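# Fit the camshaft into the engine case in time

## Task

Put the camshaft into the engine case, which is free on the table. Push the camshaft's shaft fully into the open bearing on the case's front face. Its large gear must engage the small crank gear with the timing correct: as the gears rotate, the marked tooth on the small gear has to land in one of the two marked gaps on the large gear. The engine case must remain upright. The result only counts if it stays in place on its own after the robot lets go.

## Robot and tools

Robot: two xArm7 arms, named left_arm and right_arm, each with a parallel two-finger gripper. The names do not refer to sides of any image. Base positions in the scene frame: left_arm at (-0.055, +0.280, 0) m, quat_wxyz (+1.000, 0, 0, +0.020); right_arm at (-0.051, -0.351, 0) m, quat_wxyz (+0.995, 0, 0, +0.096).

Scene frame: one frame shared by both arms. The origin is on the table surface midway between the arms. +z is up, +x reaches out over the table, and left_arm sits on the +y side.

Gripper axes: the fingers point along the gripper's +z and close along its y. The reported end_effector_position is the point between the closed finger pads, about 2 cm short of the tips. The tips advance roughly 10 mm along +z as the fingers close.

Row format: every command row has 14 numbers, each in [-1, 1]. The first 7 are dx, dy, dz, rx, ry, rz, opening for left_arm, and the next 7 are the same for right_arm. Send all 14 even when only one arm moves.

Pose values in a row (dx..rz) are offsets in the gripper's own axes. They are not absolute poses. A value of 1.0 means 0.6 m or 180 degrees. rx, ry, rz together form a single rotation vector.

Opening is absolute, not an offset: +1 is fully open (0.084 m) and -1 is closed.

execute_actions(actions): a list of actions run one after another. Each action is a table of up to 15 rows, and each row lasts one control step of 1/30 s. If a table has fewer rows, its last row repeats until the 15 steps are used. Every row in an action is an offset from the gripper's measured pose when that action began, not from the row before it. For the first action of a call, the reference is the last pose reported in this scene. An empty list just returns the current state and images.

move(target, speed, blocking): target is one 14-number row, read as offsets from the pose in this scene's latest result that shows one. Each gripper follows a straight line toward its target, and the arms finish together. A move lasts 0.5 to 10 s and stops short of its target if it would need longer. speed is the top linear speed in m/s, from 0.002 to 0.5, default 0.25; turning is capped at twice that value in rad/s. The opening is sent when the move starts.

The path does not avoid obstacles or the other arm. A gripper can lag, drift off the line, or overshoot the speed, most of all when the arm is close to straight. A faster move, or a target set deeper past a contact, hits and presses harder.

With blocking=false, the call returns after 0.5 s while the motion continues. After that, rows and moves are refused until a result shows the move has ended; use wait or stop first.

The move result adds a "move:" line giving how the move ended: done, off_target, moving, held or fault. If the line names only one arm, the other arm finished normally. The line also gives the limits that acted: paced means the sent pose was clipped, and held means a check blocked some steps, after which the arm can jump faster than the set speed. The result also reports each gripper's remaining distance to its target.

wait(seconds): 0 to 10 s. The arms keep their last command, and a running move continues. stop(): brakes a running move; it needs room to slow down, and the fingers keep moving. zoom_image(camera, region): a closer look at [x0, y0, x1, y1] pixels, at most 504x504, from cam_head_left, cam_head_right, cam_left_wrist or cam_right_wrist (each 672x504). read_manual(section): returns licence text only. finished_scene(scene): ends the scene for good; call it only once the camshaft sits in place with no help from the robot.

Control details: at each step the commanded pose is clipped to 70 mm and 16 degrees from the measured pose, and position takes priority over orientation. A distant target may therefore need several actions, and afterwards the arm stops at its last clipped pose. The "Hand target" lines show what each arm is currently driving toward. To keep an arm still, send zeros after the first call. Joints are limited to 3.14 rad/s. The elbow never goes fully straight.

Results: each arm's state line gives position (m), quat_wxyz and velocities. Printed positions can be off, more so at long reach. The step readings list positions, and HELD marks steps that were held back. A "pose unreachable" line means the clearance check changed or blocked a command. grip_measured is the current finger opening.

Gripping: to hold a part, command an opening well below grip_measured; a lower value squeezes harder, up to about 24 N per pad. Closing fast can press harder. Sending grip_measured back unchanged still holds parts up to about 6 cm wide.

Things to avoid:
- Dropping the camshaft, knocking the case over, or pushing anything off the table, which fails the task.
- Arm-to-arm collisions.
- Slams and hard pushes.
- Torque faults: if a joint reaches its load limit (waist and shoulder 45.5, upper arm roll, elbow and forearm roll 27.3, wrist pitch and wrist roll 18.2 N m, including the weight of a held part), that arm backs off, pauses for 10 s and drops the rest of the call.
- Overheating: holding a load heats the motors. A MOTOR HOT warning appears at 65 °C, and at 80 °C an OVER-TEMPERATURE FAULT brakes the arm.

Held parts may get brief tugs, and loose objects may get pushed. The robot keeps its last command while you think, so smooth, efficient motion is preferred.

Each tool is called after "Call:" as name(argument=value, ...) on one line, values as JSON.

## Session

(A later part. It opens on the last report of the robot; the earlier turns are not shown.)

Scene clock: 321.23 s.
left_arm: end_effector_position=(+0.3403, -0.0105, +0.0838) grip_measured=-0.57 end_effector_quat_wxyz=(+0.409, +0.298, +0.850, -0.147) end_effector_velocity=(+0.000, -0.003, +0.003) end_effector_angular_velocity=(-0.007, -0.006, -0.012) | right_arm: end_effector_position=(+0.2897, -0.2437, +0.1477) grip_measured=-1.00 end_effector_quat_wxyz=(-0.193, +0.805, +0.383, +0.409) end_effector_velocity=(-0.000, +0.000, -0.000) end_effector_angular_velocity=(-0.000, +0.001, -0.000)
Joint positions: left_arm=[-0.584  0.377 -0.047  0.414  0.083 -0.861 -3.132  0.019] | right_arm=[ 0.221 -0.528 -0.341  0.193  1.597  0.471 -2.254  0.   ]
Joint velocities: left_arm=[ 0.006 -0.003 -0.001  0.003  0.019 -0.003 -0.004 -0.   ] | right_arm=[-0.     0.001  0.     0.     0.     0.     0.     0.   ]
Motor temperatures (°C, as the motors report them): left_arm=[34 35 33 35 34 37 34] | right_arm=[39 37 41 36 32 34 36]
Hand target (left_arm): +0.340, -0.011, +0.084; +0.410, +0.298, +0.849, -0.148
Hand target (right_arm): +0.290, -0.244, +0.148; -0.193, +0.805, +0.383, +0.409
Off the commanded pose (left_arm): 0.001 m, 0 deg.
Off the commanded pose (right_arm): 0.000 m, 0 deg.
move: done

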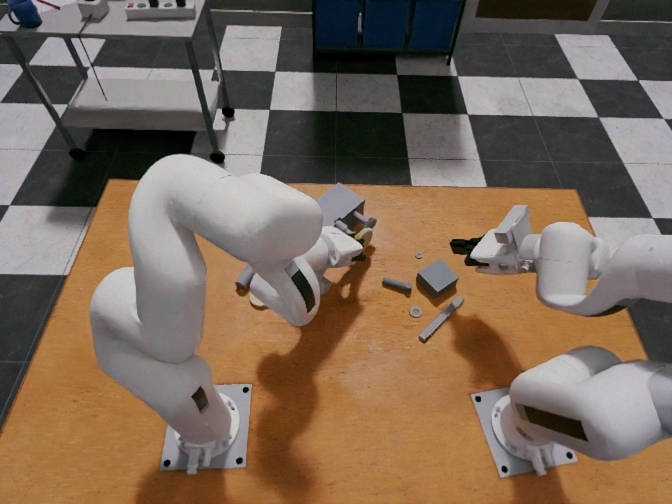

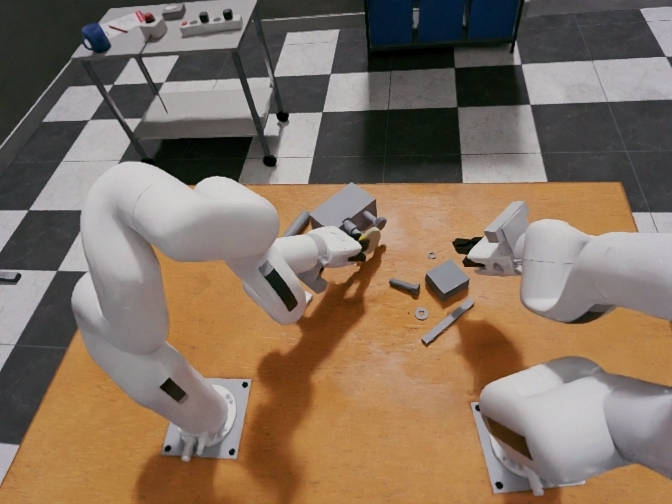

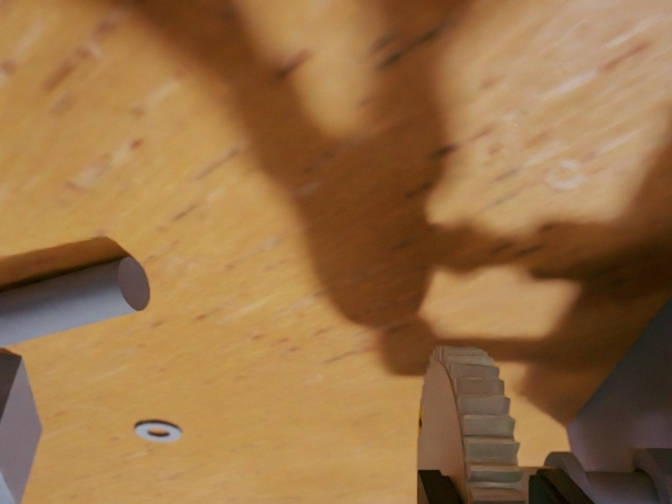

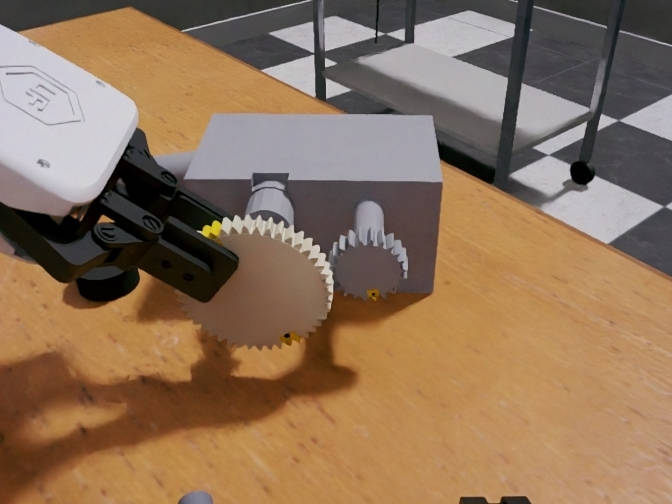

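~18 mm left. Push.

Call:
move(target=[0,0.03,0,0,0,0,-0.55, 0,0,0,0,0,0,-1], speed=0.008)

Call:
zoom_image(camera="cam_right_wrist", region=[230,190,430,340])

Scene clock: 328.83 s.
left_arm: end_effector_position=(+0.3513, +0.0027, +0.0840) grip_measured=-0.57 end_effector_quat_wxyz=(+0.409, +0.298, +0.850, -0.147) end_effector_velocity=(+0.001, +0.002, +0.000) end_effector_angular_velocity=(-0.001, -0.000, +0.001) | right_arm: end_effector_position=(+0.2897, -0.2437, +0.1477) grip_measured=-1.00 end_effector_quat_wxyz=(-0.193, +0.805, +0.383, +0.409) end_effector_velocity=(-0.000, +0.000, -0.000) end_effector_angular_velocity=(-0.000, +0.000, +0.000)
Joint positions: left_arm=[-0.528  0.38  -0.029  0.422  0.164 -0.857 -3.145  0.019] | right_arm=[ 0.221 -0.528 -0.341  0.193  1.597  0.471 -2.254  0.   ]
Joint velocities: left_arm=[ 0.008 -0.     0.002  0.001  0.01   0.    -0.002  0.   ] | right_arm=[-0.  0.  0.  0. -0.  0.  0.  0.]
Motor temperatures (°C, as the motors report them): left_arm=[34 35 33 35 34 37 34] | right_arm=[39 37 41 36 32 34 36]
Hand target (left_arm): +0.352, +0.003, +0.084; +0.409, +0.298, +0.850, -0.147
Hand target (right_arm): +0.290, -0.244, +0.148; -0.193, +0.805, +0.383, +0.409
Off the commanded pose (left_arm): 0.001 m, 0 deg.
Off the commanded pose (right_arm): 0.000 m, 0 deg.
move: done

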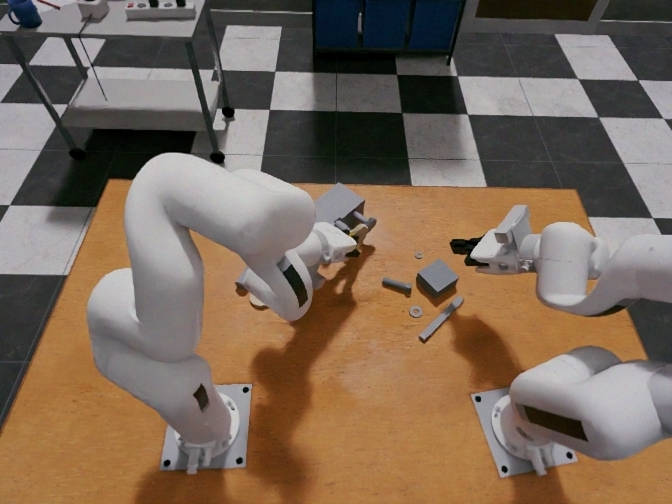

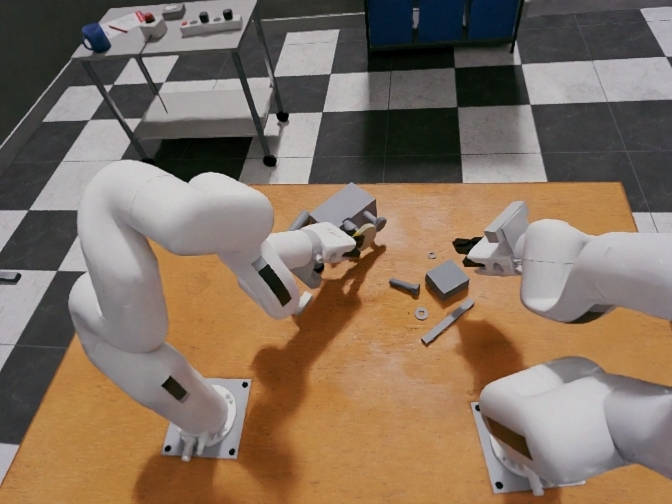

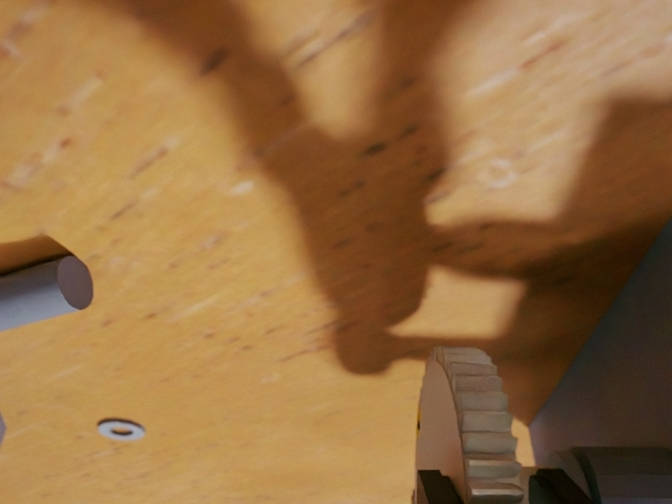

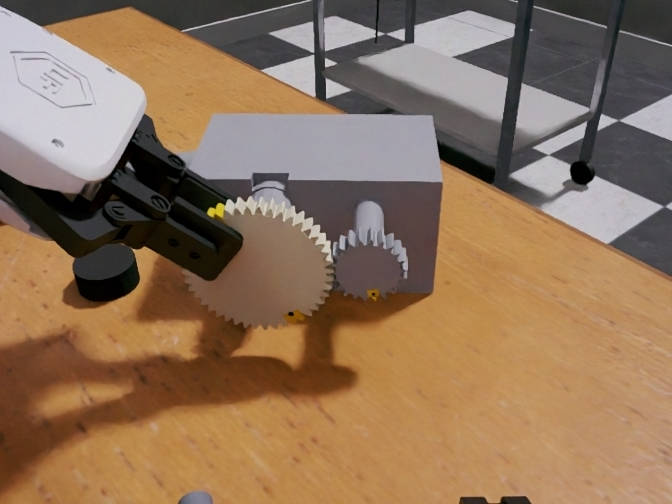

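Region (230, 190, 430, 340) of cam_right_wrist's 672x504 image, scaled by 2.520, with more detail than that image has; it fills the top 378 rows of this view, and the rest is white.

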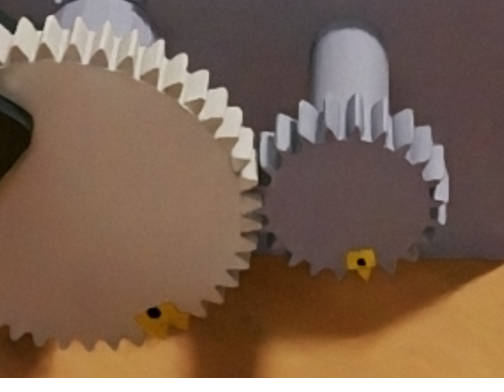

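Call:
move(target=[-0.047,-0.004,0.024,0,0.3,0,-0.55, 0,0,0.06,0,0,0,-1], speed=0.1)

Call:
move(target=[0,0,0,0,0,0,-1, 0,0,0,0,0,0,-1])

Call:
move(target=[0.0265,0,0.0063,0,-0.15,0,-1, 0,0,0,0,0,0,-1], speed=0.06)

Call:
move(target=[0.0265,0,0.0063,0,-0.15,0,-1, 0,0,0,0,0,0,-1], speed=0.06)

Call:
zoom_image(camera="cam_right_wrist", region=[230,190,430,340])

Scene clock: 346.67 s.
left_arm: end_effector_position=(+0.3722, -0.0168, +0.0972) grip_measured=-0.57 end_effector_quat_wxyz=(-0.020, +0.332, +0.943, +0.004) end_effector_velocity=(+0.001, -0.000, +0.000) end_effector_angular_velocity=(+0.009, +0.009, -0.000) | right_arm: end_effector_position=(+0.3080, -0.2212, +0.1265) grip_measured=-1.00 end_effector_quat_wxyz=(-0.193, +0.805, +0.383, +0.409) end_effector_velocity=(+0.000, +0.000, +0.000) end_effector_angular_velocity=(+0.001, -0.001, -0.000)
Joint positions: left_arm=[-0.279  0.374 -0.398  1.183  0.18   0.885 -3.198  0.019] | right_arm=[ 0.279 -0.329 -0.322  0.287  1.859  0.511 -2.461  0.   ]
Joint velocities: left_arm=[-0.004  0.01   0.001  0.018  0.004  0.022 -0.002 -0.   ] | right_arm=[-0.     0.001  0.     0.001  0.003  0.002 -0.002  0.   ]
Motor temperatures (°C, as the motors report them): left_arm=[34 35 33 35 34 37 34] | right_arm=[39 37 41 36 32 34 36]
Hand target (left_arm): +0.372, -0.017, +0.097; -0.021, +0.332, +0.943, +0.005
Hand target (right_arm): +0.308, -0.221, +0.126; -0.193, +0.805, +0.383, +0.409
Off the commanded pose (left_arm): 0.000 m, 0 deg.
Off the commanded pose (right_arm): 0.000 m, 0 deg.
move: done

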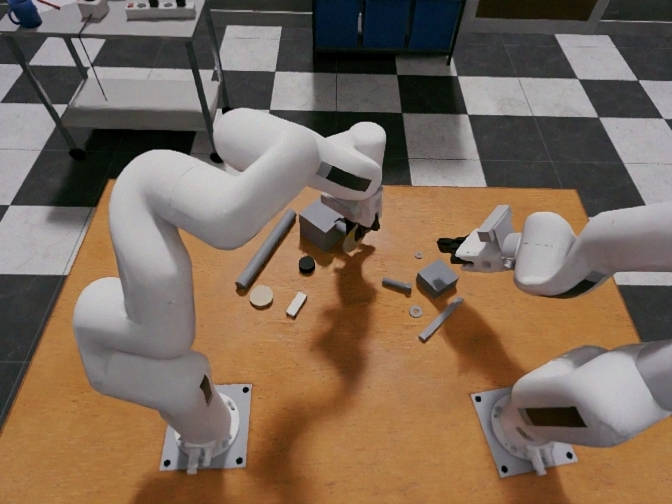

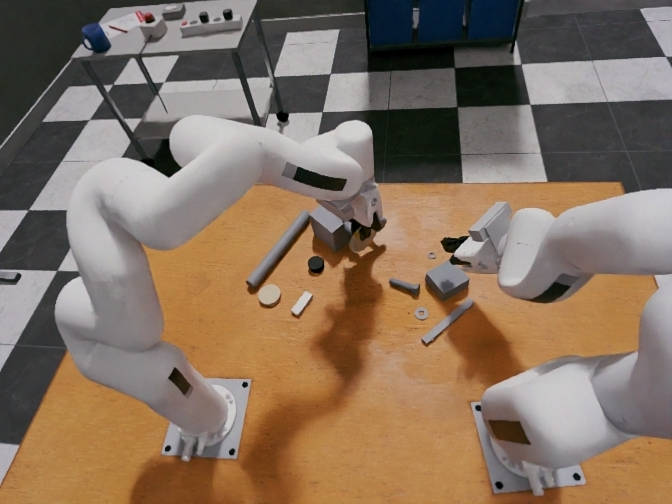

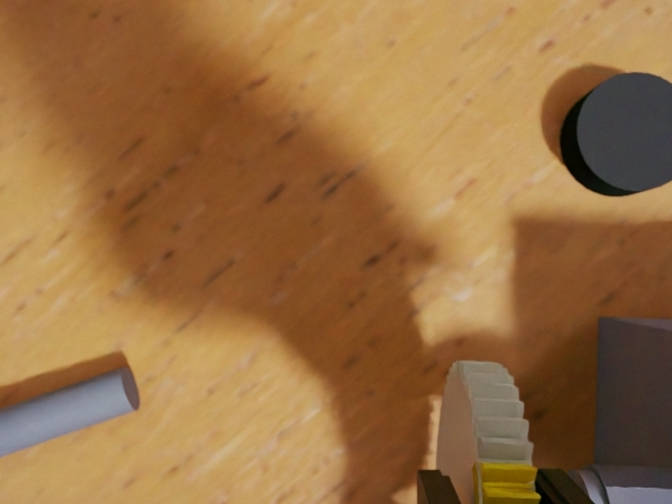

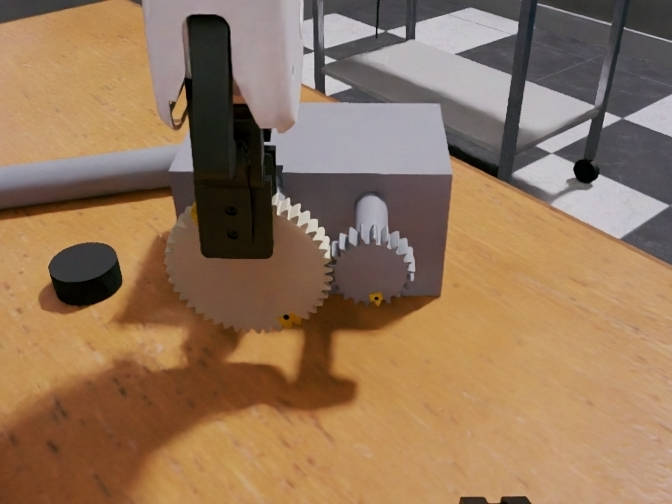

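Scene clock: 347.17 s.
left_arm: end_effector_position=(+0.3723, -0.0171, +0.0973) grip_measured=-0.72 end_effector_quat_wxyz=(-0.020, +0.332, +0.943, +0.004) end_effector_velocity=(-0.000, -0.000, +0.000) end_effector_angular_velocity=(-0.001, +0.000, +0.002) | right_arm: end_effector_position=(+0.3080, -0.2212, +0.1265) grip_measured=-1.00 end_effector_quat_wxyz=(-0.193, +0.805, +0.383, +0.409) end_effector_velocity=(+0.000, +0.000, +0.000) end_effector_angular_velocity=(+0.001, -0.001, +0.001)
Joint positions: left_arm=[-0.279  0.374 -0.398  1.184  0.18   0.885 -3.197  0.013] | right_arm=[ 0.279 -0.329 -0.322  0.287  1.859  0.511 -2.461  0.   ]
Joint velocities: left_arm=[ 0.001 -0.001 -0.    -0.    -0.002 -0.    -0.001  0.   ] | right_arm=[ 0.    -0.001  0.     0.    -0.     0.001  0.     0.   ]
Motor temperatures (°C, as the motors report them): left_arm=[34 35 33 35 34 37 34] | right_arm=[39 37 41 36 32 34 36]
Hand target (left_arm): +0.372, -0.017, +0.097; -0.020, +0.332, +0.943, +0.004
Hand target (right_arm): +0.308, -0.221, +0.127; -0.193, +0.805, +0.383, +0.409
Off the commanded pose (left_arm): 0.000 m, 0 deg.
Off the commanded pose (right_arm): 0.000 m, 0 deg.
move: done

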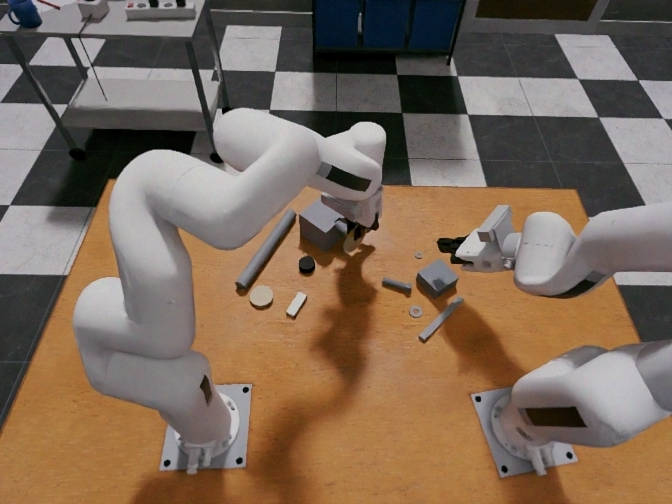

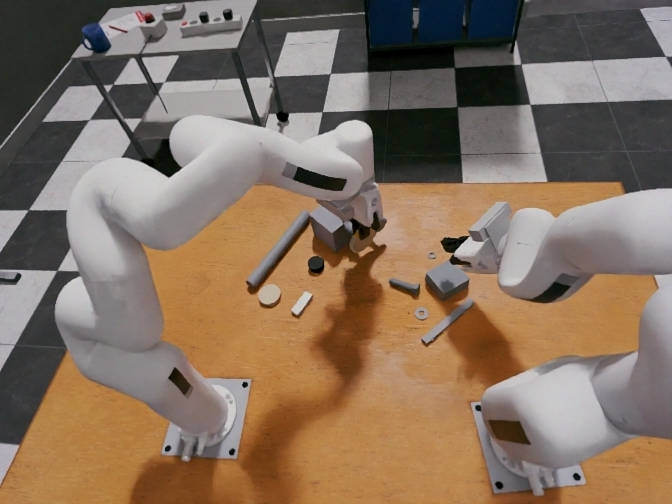

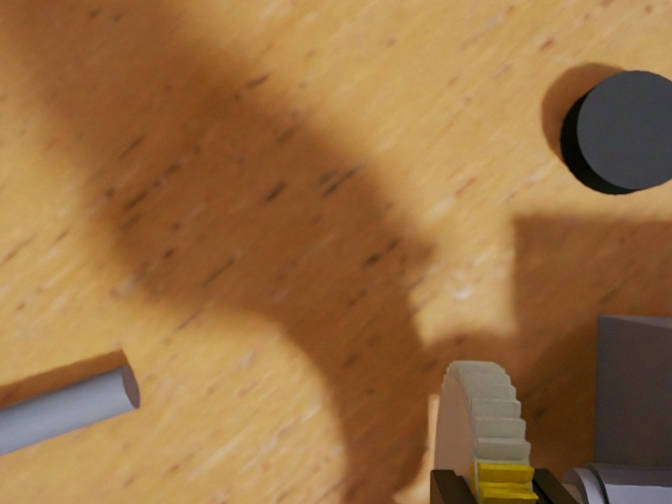

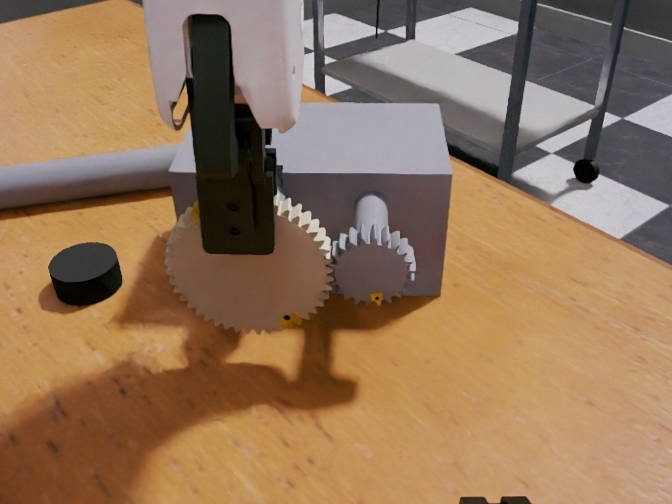

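Scene clock: 351.47 s.
left_arm: end_effector_position=(+0.3595, -0.0072, +0.0938) grip_measured=-0.71 end_effector_quat_wxyz=(+0.200, +0.324, +0.922, -0.074) end_effector_velocity=(-0.000, -0.000, +0.000) end_effector_angular_velocity=(-0.009, -0.011, -0.001) | right_arm: end_effector_position=(+0.3080, -0.2212, +0.1265) grip_measured=-1.00 end_effector_quat_wxyz=(-0.193, +0.805, +0.383, +0.409) end_effector_velocity=(+0.000, -0.000, +0.000) end_effector_angular_velocity=(-0.001, -0.001, -0.001)
Joint positions: left_arm=[-0.186  0.157 -0.432  0.663  0.105  0.095 -3.127  0.013] | right_arm=[ 0.279 -0.329 -0.322  0.287  1.859  0.511 -2.461  0.   ]
Joint velocities: left_arm=[ 0.002 -0.    -0.002 -0.01  -0.002 -0.024  0.004 -0.   ] | right_arm=[ 0.    -0.001 -0.    -0.     0.    -0.002 -0.     0.   ]
Motor temperatures (°C, as the motors report them): left_arm=[34 35 33 35 34 37 34] | right_arm=[39 37 41 36 32 34 36]
Hand target (left_arm): +0.360, -0.007, +0.094; +0.201, +0.324, +0.922, -0.074
Hand target (right_arm): +0.308, -0.221, +0.127; -0.193, +0.805, +0.383, +0.409
Off the commanded pose (left_arm): 0.000 m, 0 deg.
Off the commanded pose (right_arm): 0.000 m, 0 deg.
move: done

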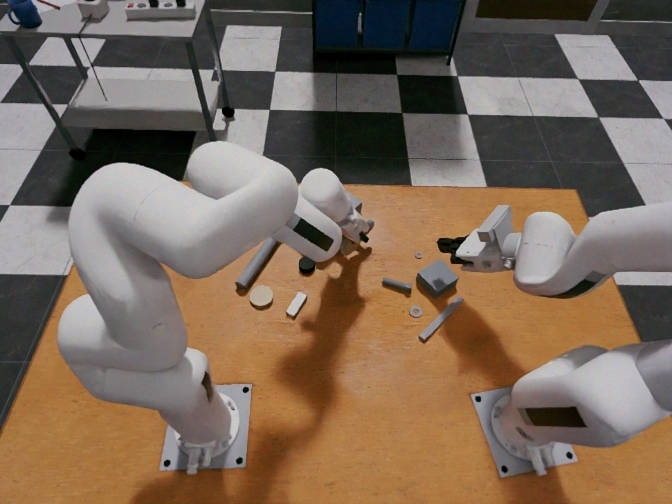

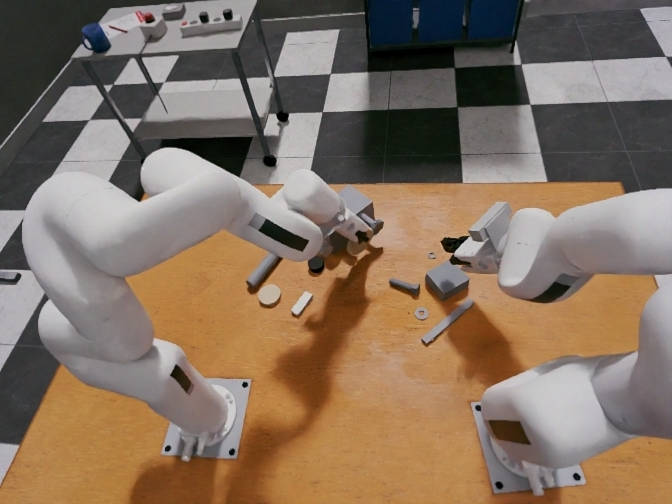

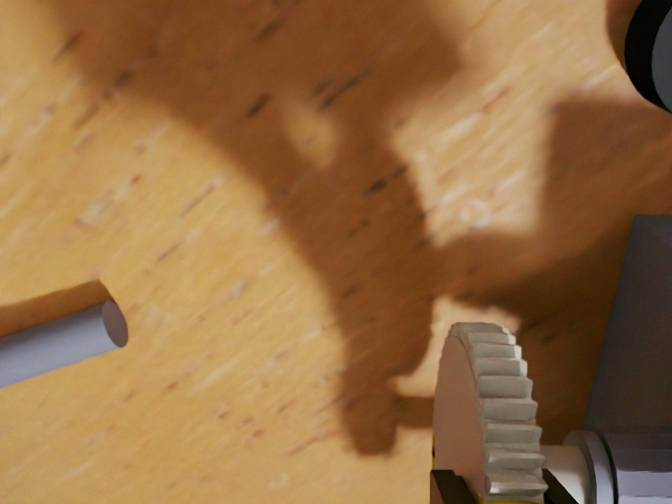

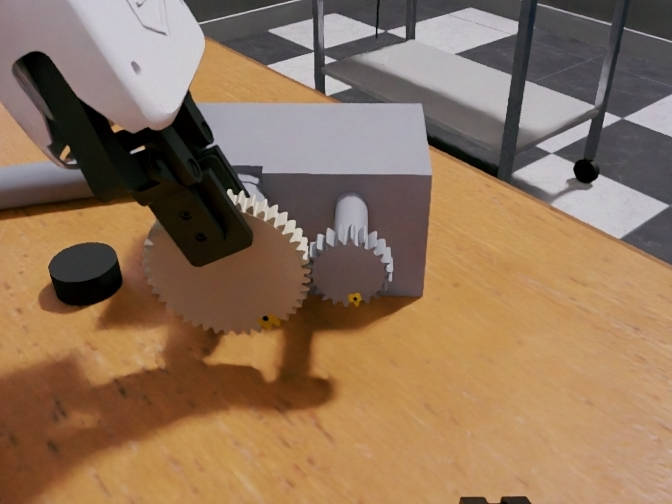

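Scene clock: 355.77 s.
left_arm: end_effector_position=(+0.3503, -0.0000, +0.0861) grip_measured=-0.71 end_effector_quat_wxyz=(+0.412, +0.298, +0.848, -0.149) end_effector_velocity=(-0.000, +0.001, -0.001) end_effector_angular_velocity=(-0.008, -0.010, +0.001) | right_arm: end_effector_position=(+0.3080, -0.2212, +0.1265) grip_measured=-1.00 end_effector_quat_wxyz=(-0.193, +0.805, +0.383, +0.409) end_effector_velocity=(-0.000, +0.000, +0.000) end_effector_angular_velocity=(+0.001, -0.000, +0.001)
Joint positions: left_arm=[-0.297  0.392 -0.296  0.418  0.066 -0.855 -3.012  0.013] | right_arm=[ 0.279 -0.329 -0.322  0.287  1.859  0.511 -2.461  0.   ]
Joint velocities: left_arm=[-0.002  0.017  0.003 -0.001 -0.    -0.029  0.005 -0.   ] | right_arm=[ 0.    -0.    -0.    -0.    -0.     0.001 -0.     0.   ]
Motor temperatures (°C, as the motors report them): left_arm=[34 35 33 35 34 37 34] | right_arm=[39 37 41 36 32 34 36]
Hand target (left_arm): +0.349, +0.001, +0.084; +0.409, +0.298, +0.850, -0.148
Hand target (right_arm): +0.308, -0.221, +0.127; -0.193, +0.805, +0.383, +0.409
Off the commanded pose (left_arm): 0.003 m, 0 deg.
Off the commanded pose (right_arm): 0.000 m, 0 deg.
move: done

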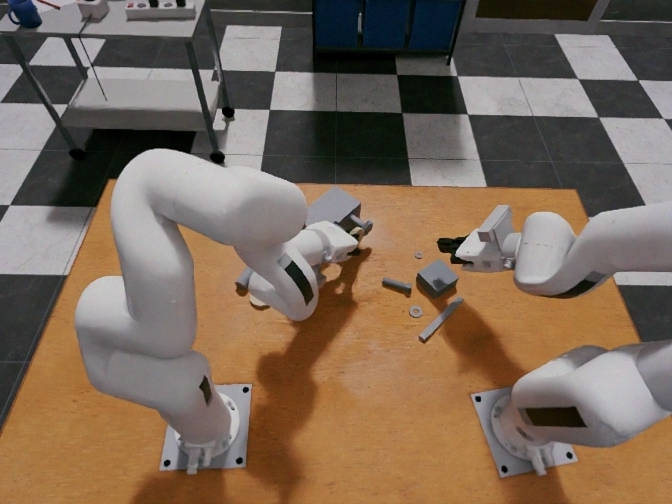

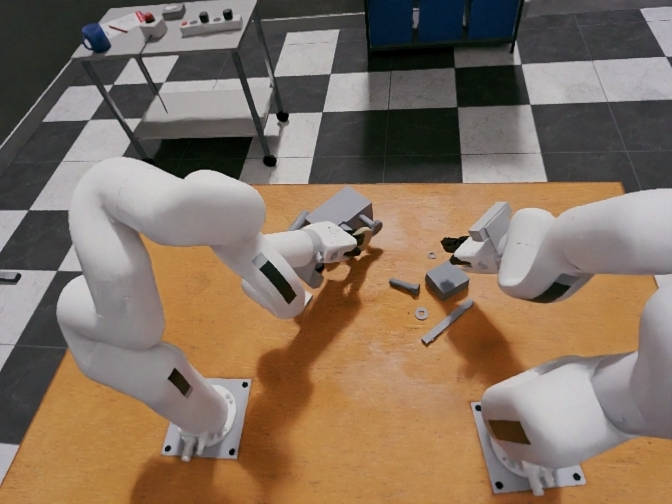

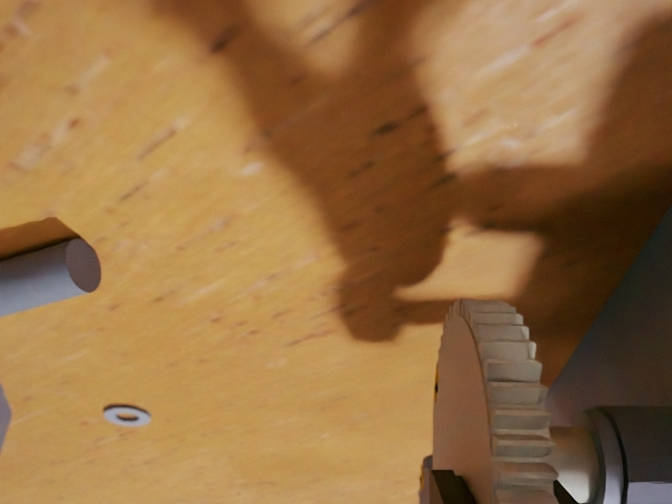

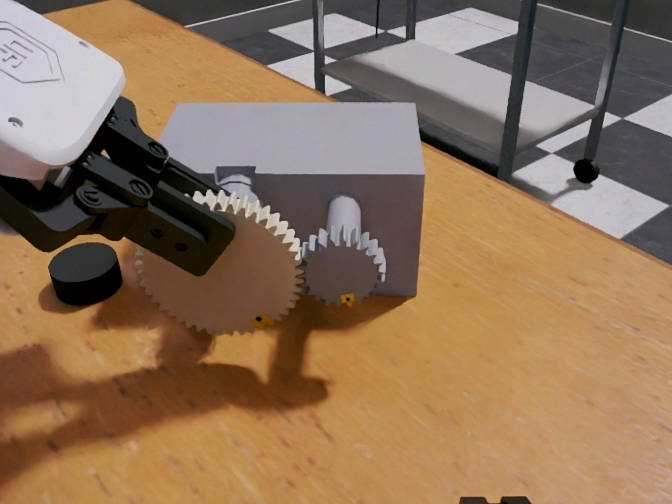

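Region (230, 190, 430, 340) of cam_right_wrist's 672x504 image, scaled by 2.520, with more detail than that image has; it fills the top 378 rows of this view, and the rest is white.

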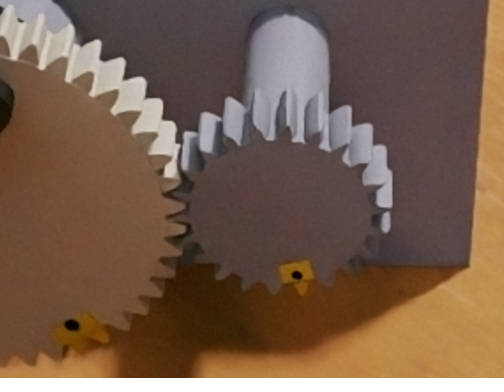

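Call:
move(target=[0,0,0,0,0,0,-0.5, 0,-0.025,0.09,0,0,0,-1], speed=0.1)

Call:
zoom_image(camera="cam_right_wrist", region=[250,210,450,360])

Scene clock: 364.00 s.
left_arm: end_effector_position=(+0.3503, -0.0000, +0.0860) grip_measured=-0.52 end_effector_quat_wxyz=(+0.412, +0.298, +0.848, -0.149) end_effector_velocity=(+0.000, +0.000, +0.000) end_effector_angular_velocity=(-0.000, -0.001, +0.002) | right_arm: end_effector_position=(+0.3238, -0.1781, +0.0950) grip_measured=-1.00 end_effector_quat_wxyz=(-0.194, +0.805, +0.383, +0.409) end_effector_velocity=(+0.001, +0.002, -0.001) end_effector_angular_velocity=(+0.001, -0.003, -0.001)
Joint positions: left_arm=[-0.298  0.392 -0.295  0.418  0.066 -0.855 -3.012  0.021] | right_arm=[ 0.343 -0.1   -0.258  0.393  2.166  0.567 -2.66   0.   ]
Joint velocities: left_arm=[-0.    -0.001 -0.001 -0.    -0.003 -0.     0.    -0.   ] | right_arm=[ 0.001  0.011  0.002  0.005  0.017  0.006 -0.014  0.   ]
Motor temperatures (°C, as the motors report them): left_arm=[34 34 33 34 34 37 34] | right_arm=[39 37 41 36 32 34 36]
Hand target (left_arm): +0.350, -0.000, +0.086; +0.412, +0.298, +0.848, -0.149
Hand target (right_arm): +0.324, -0.178, +0.095; -0.194, +0.805, +0.383, +0.409
Off the commanded pose (left_arm): 0.000 m, 0 deg.
Off the commanded pose (right_arm): 0.000 m, 0 deg.
move: done

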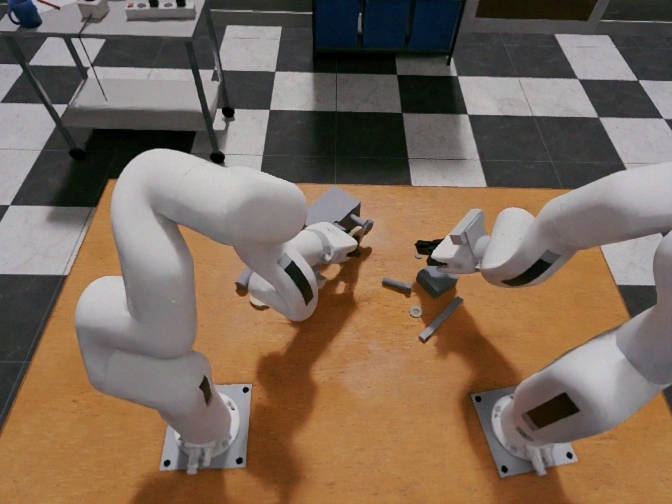

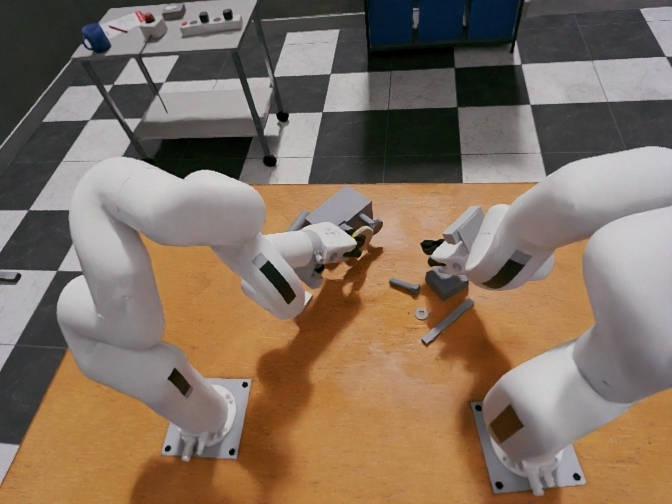

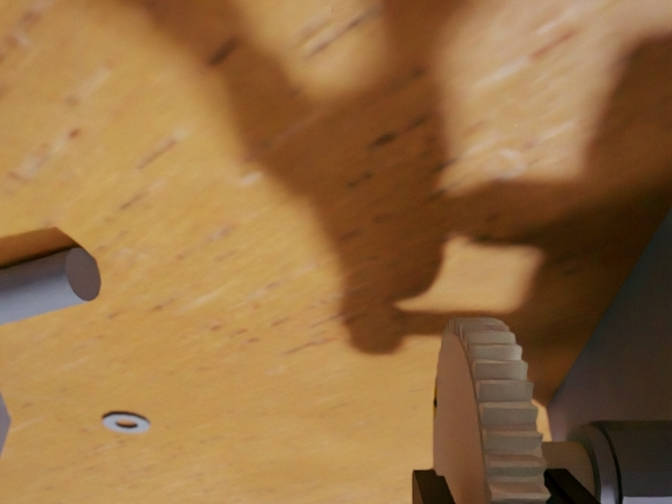

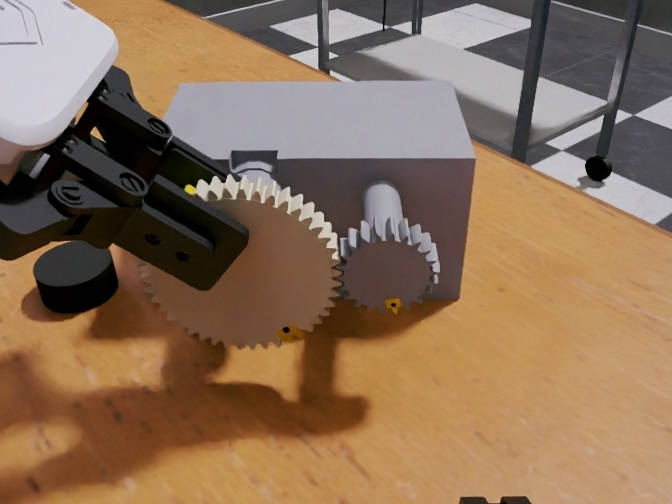

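Region (250, 210, 450, 360) of cam_right_wrist's 672x504 image, scaled by 2.520, with more detail than that image has; it fills the top 378 rows of this view, and the rest is white.

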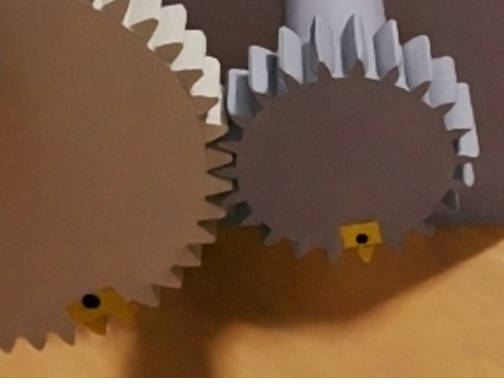

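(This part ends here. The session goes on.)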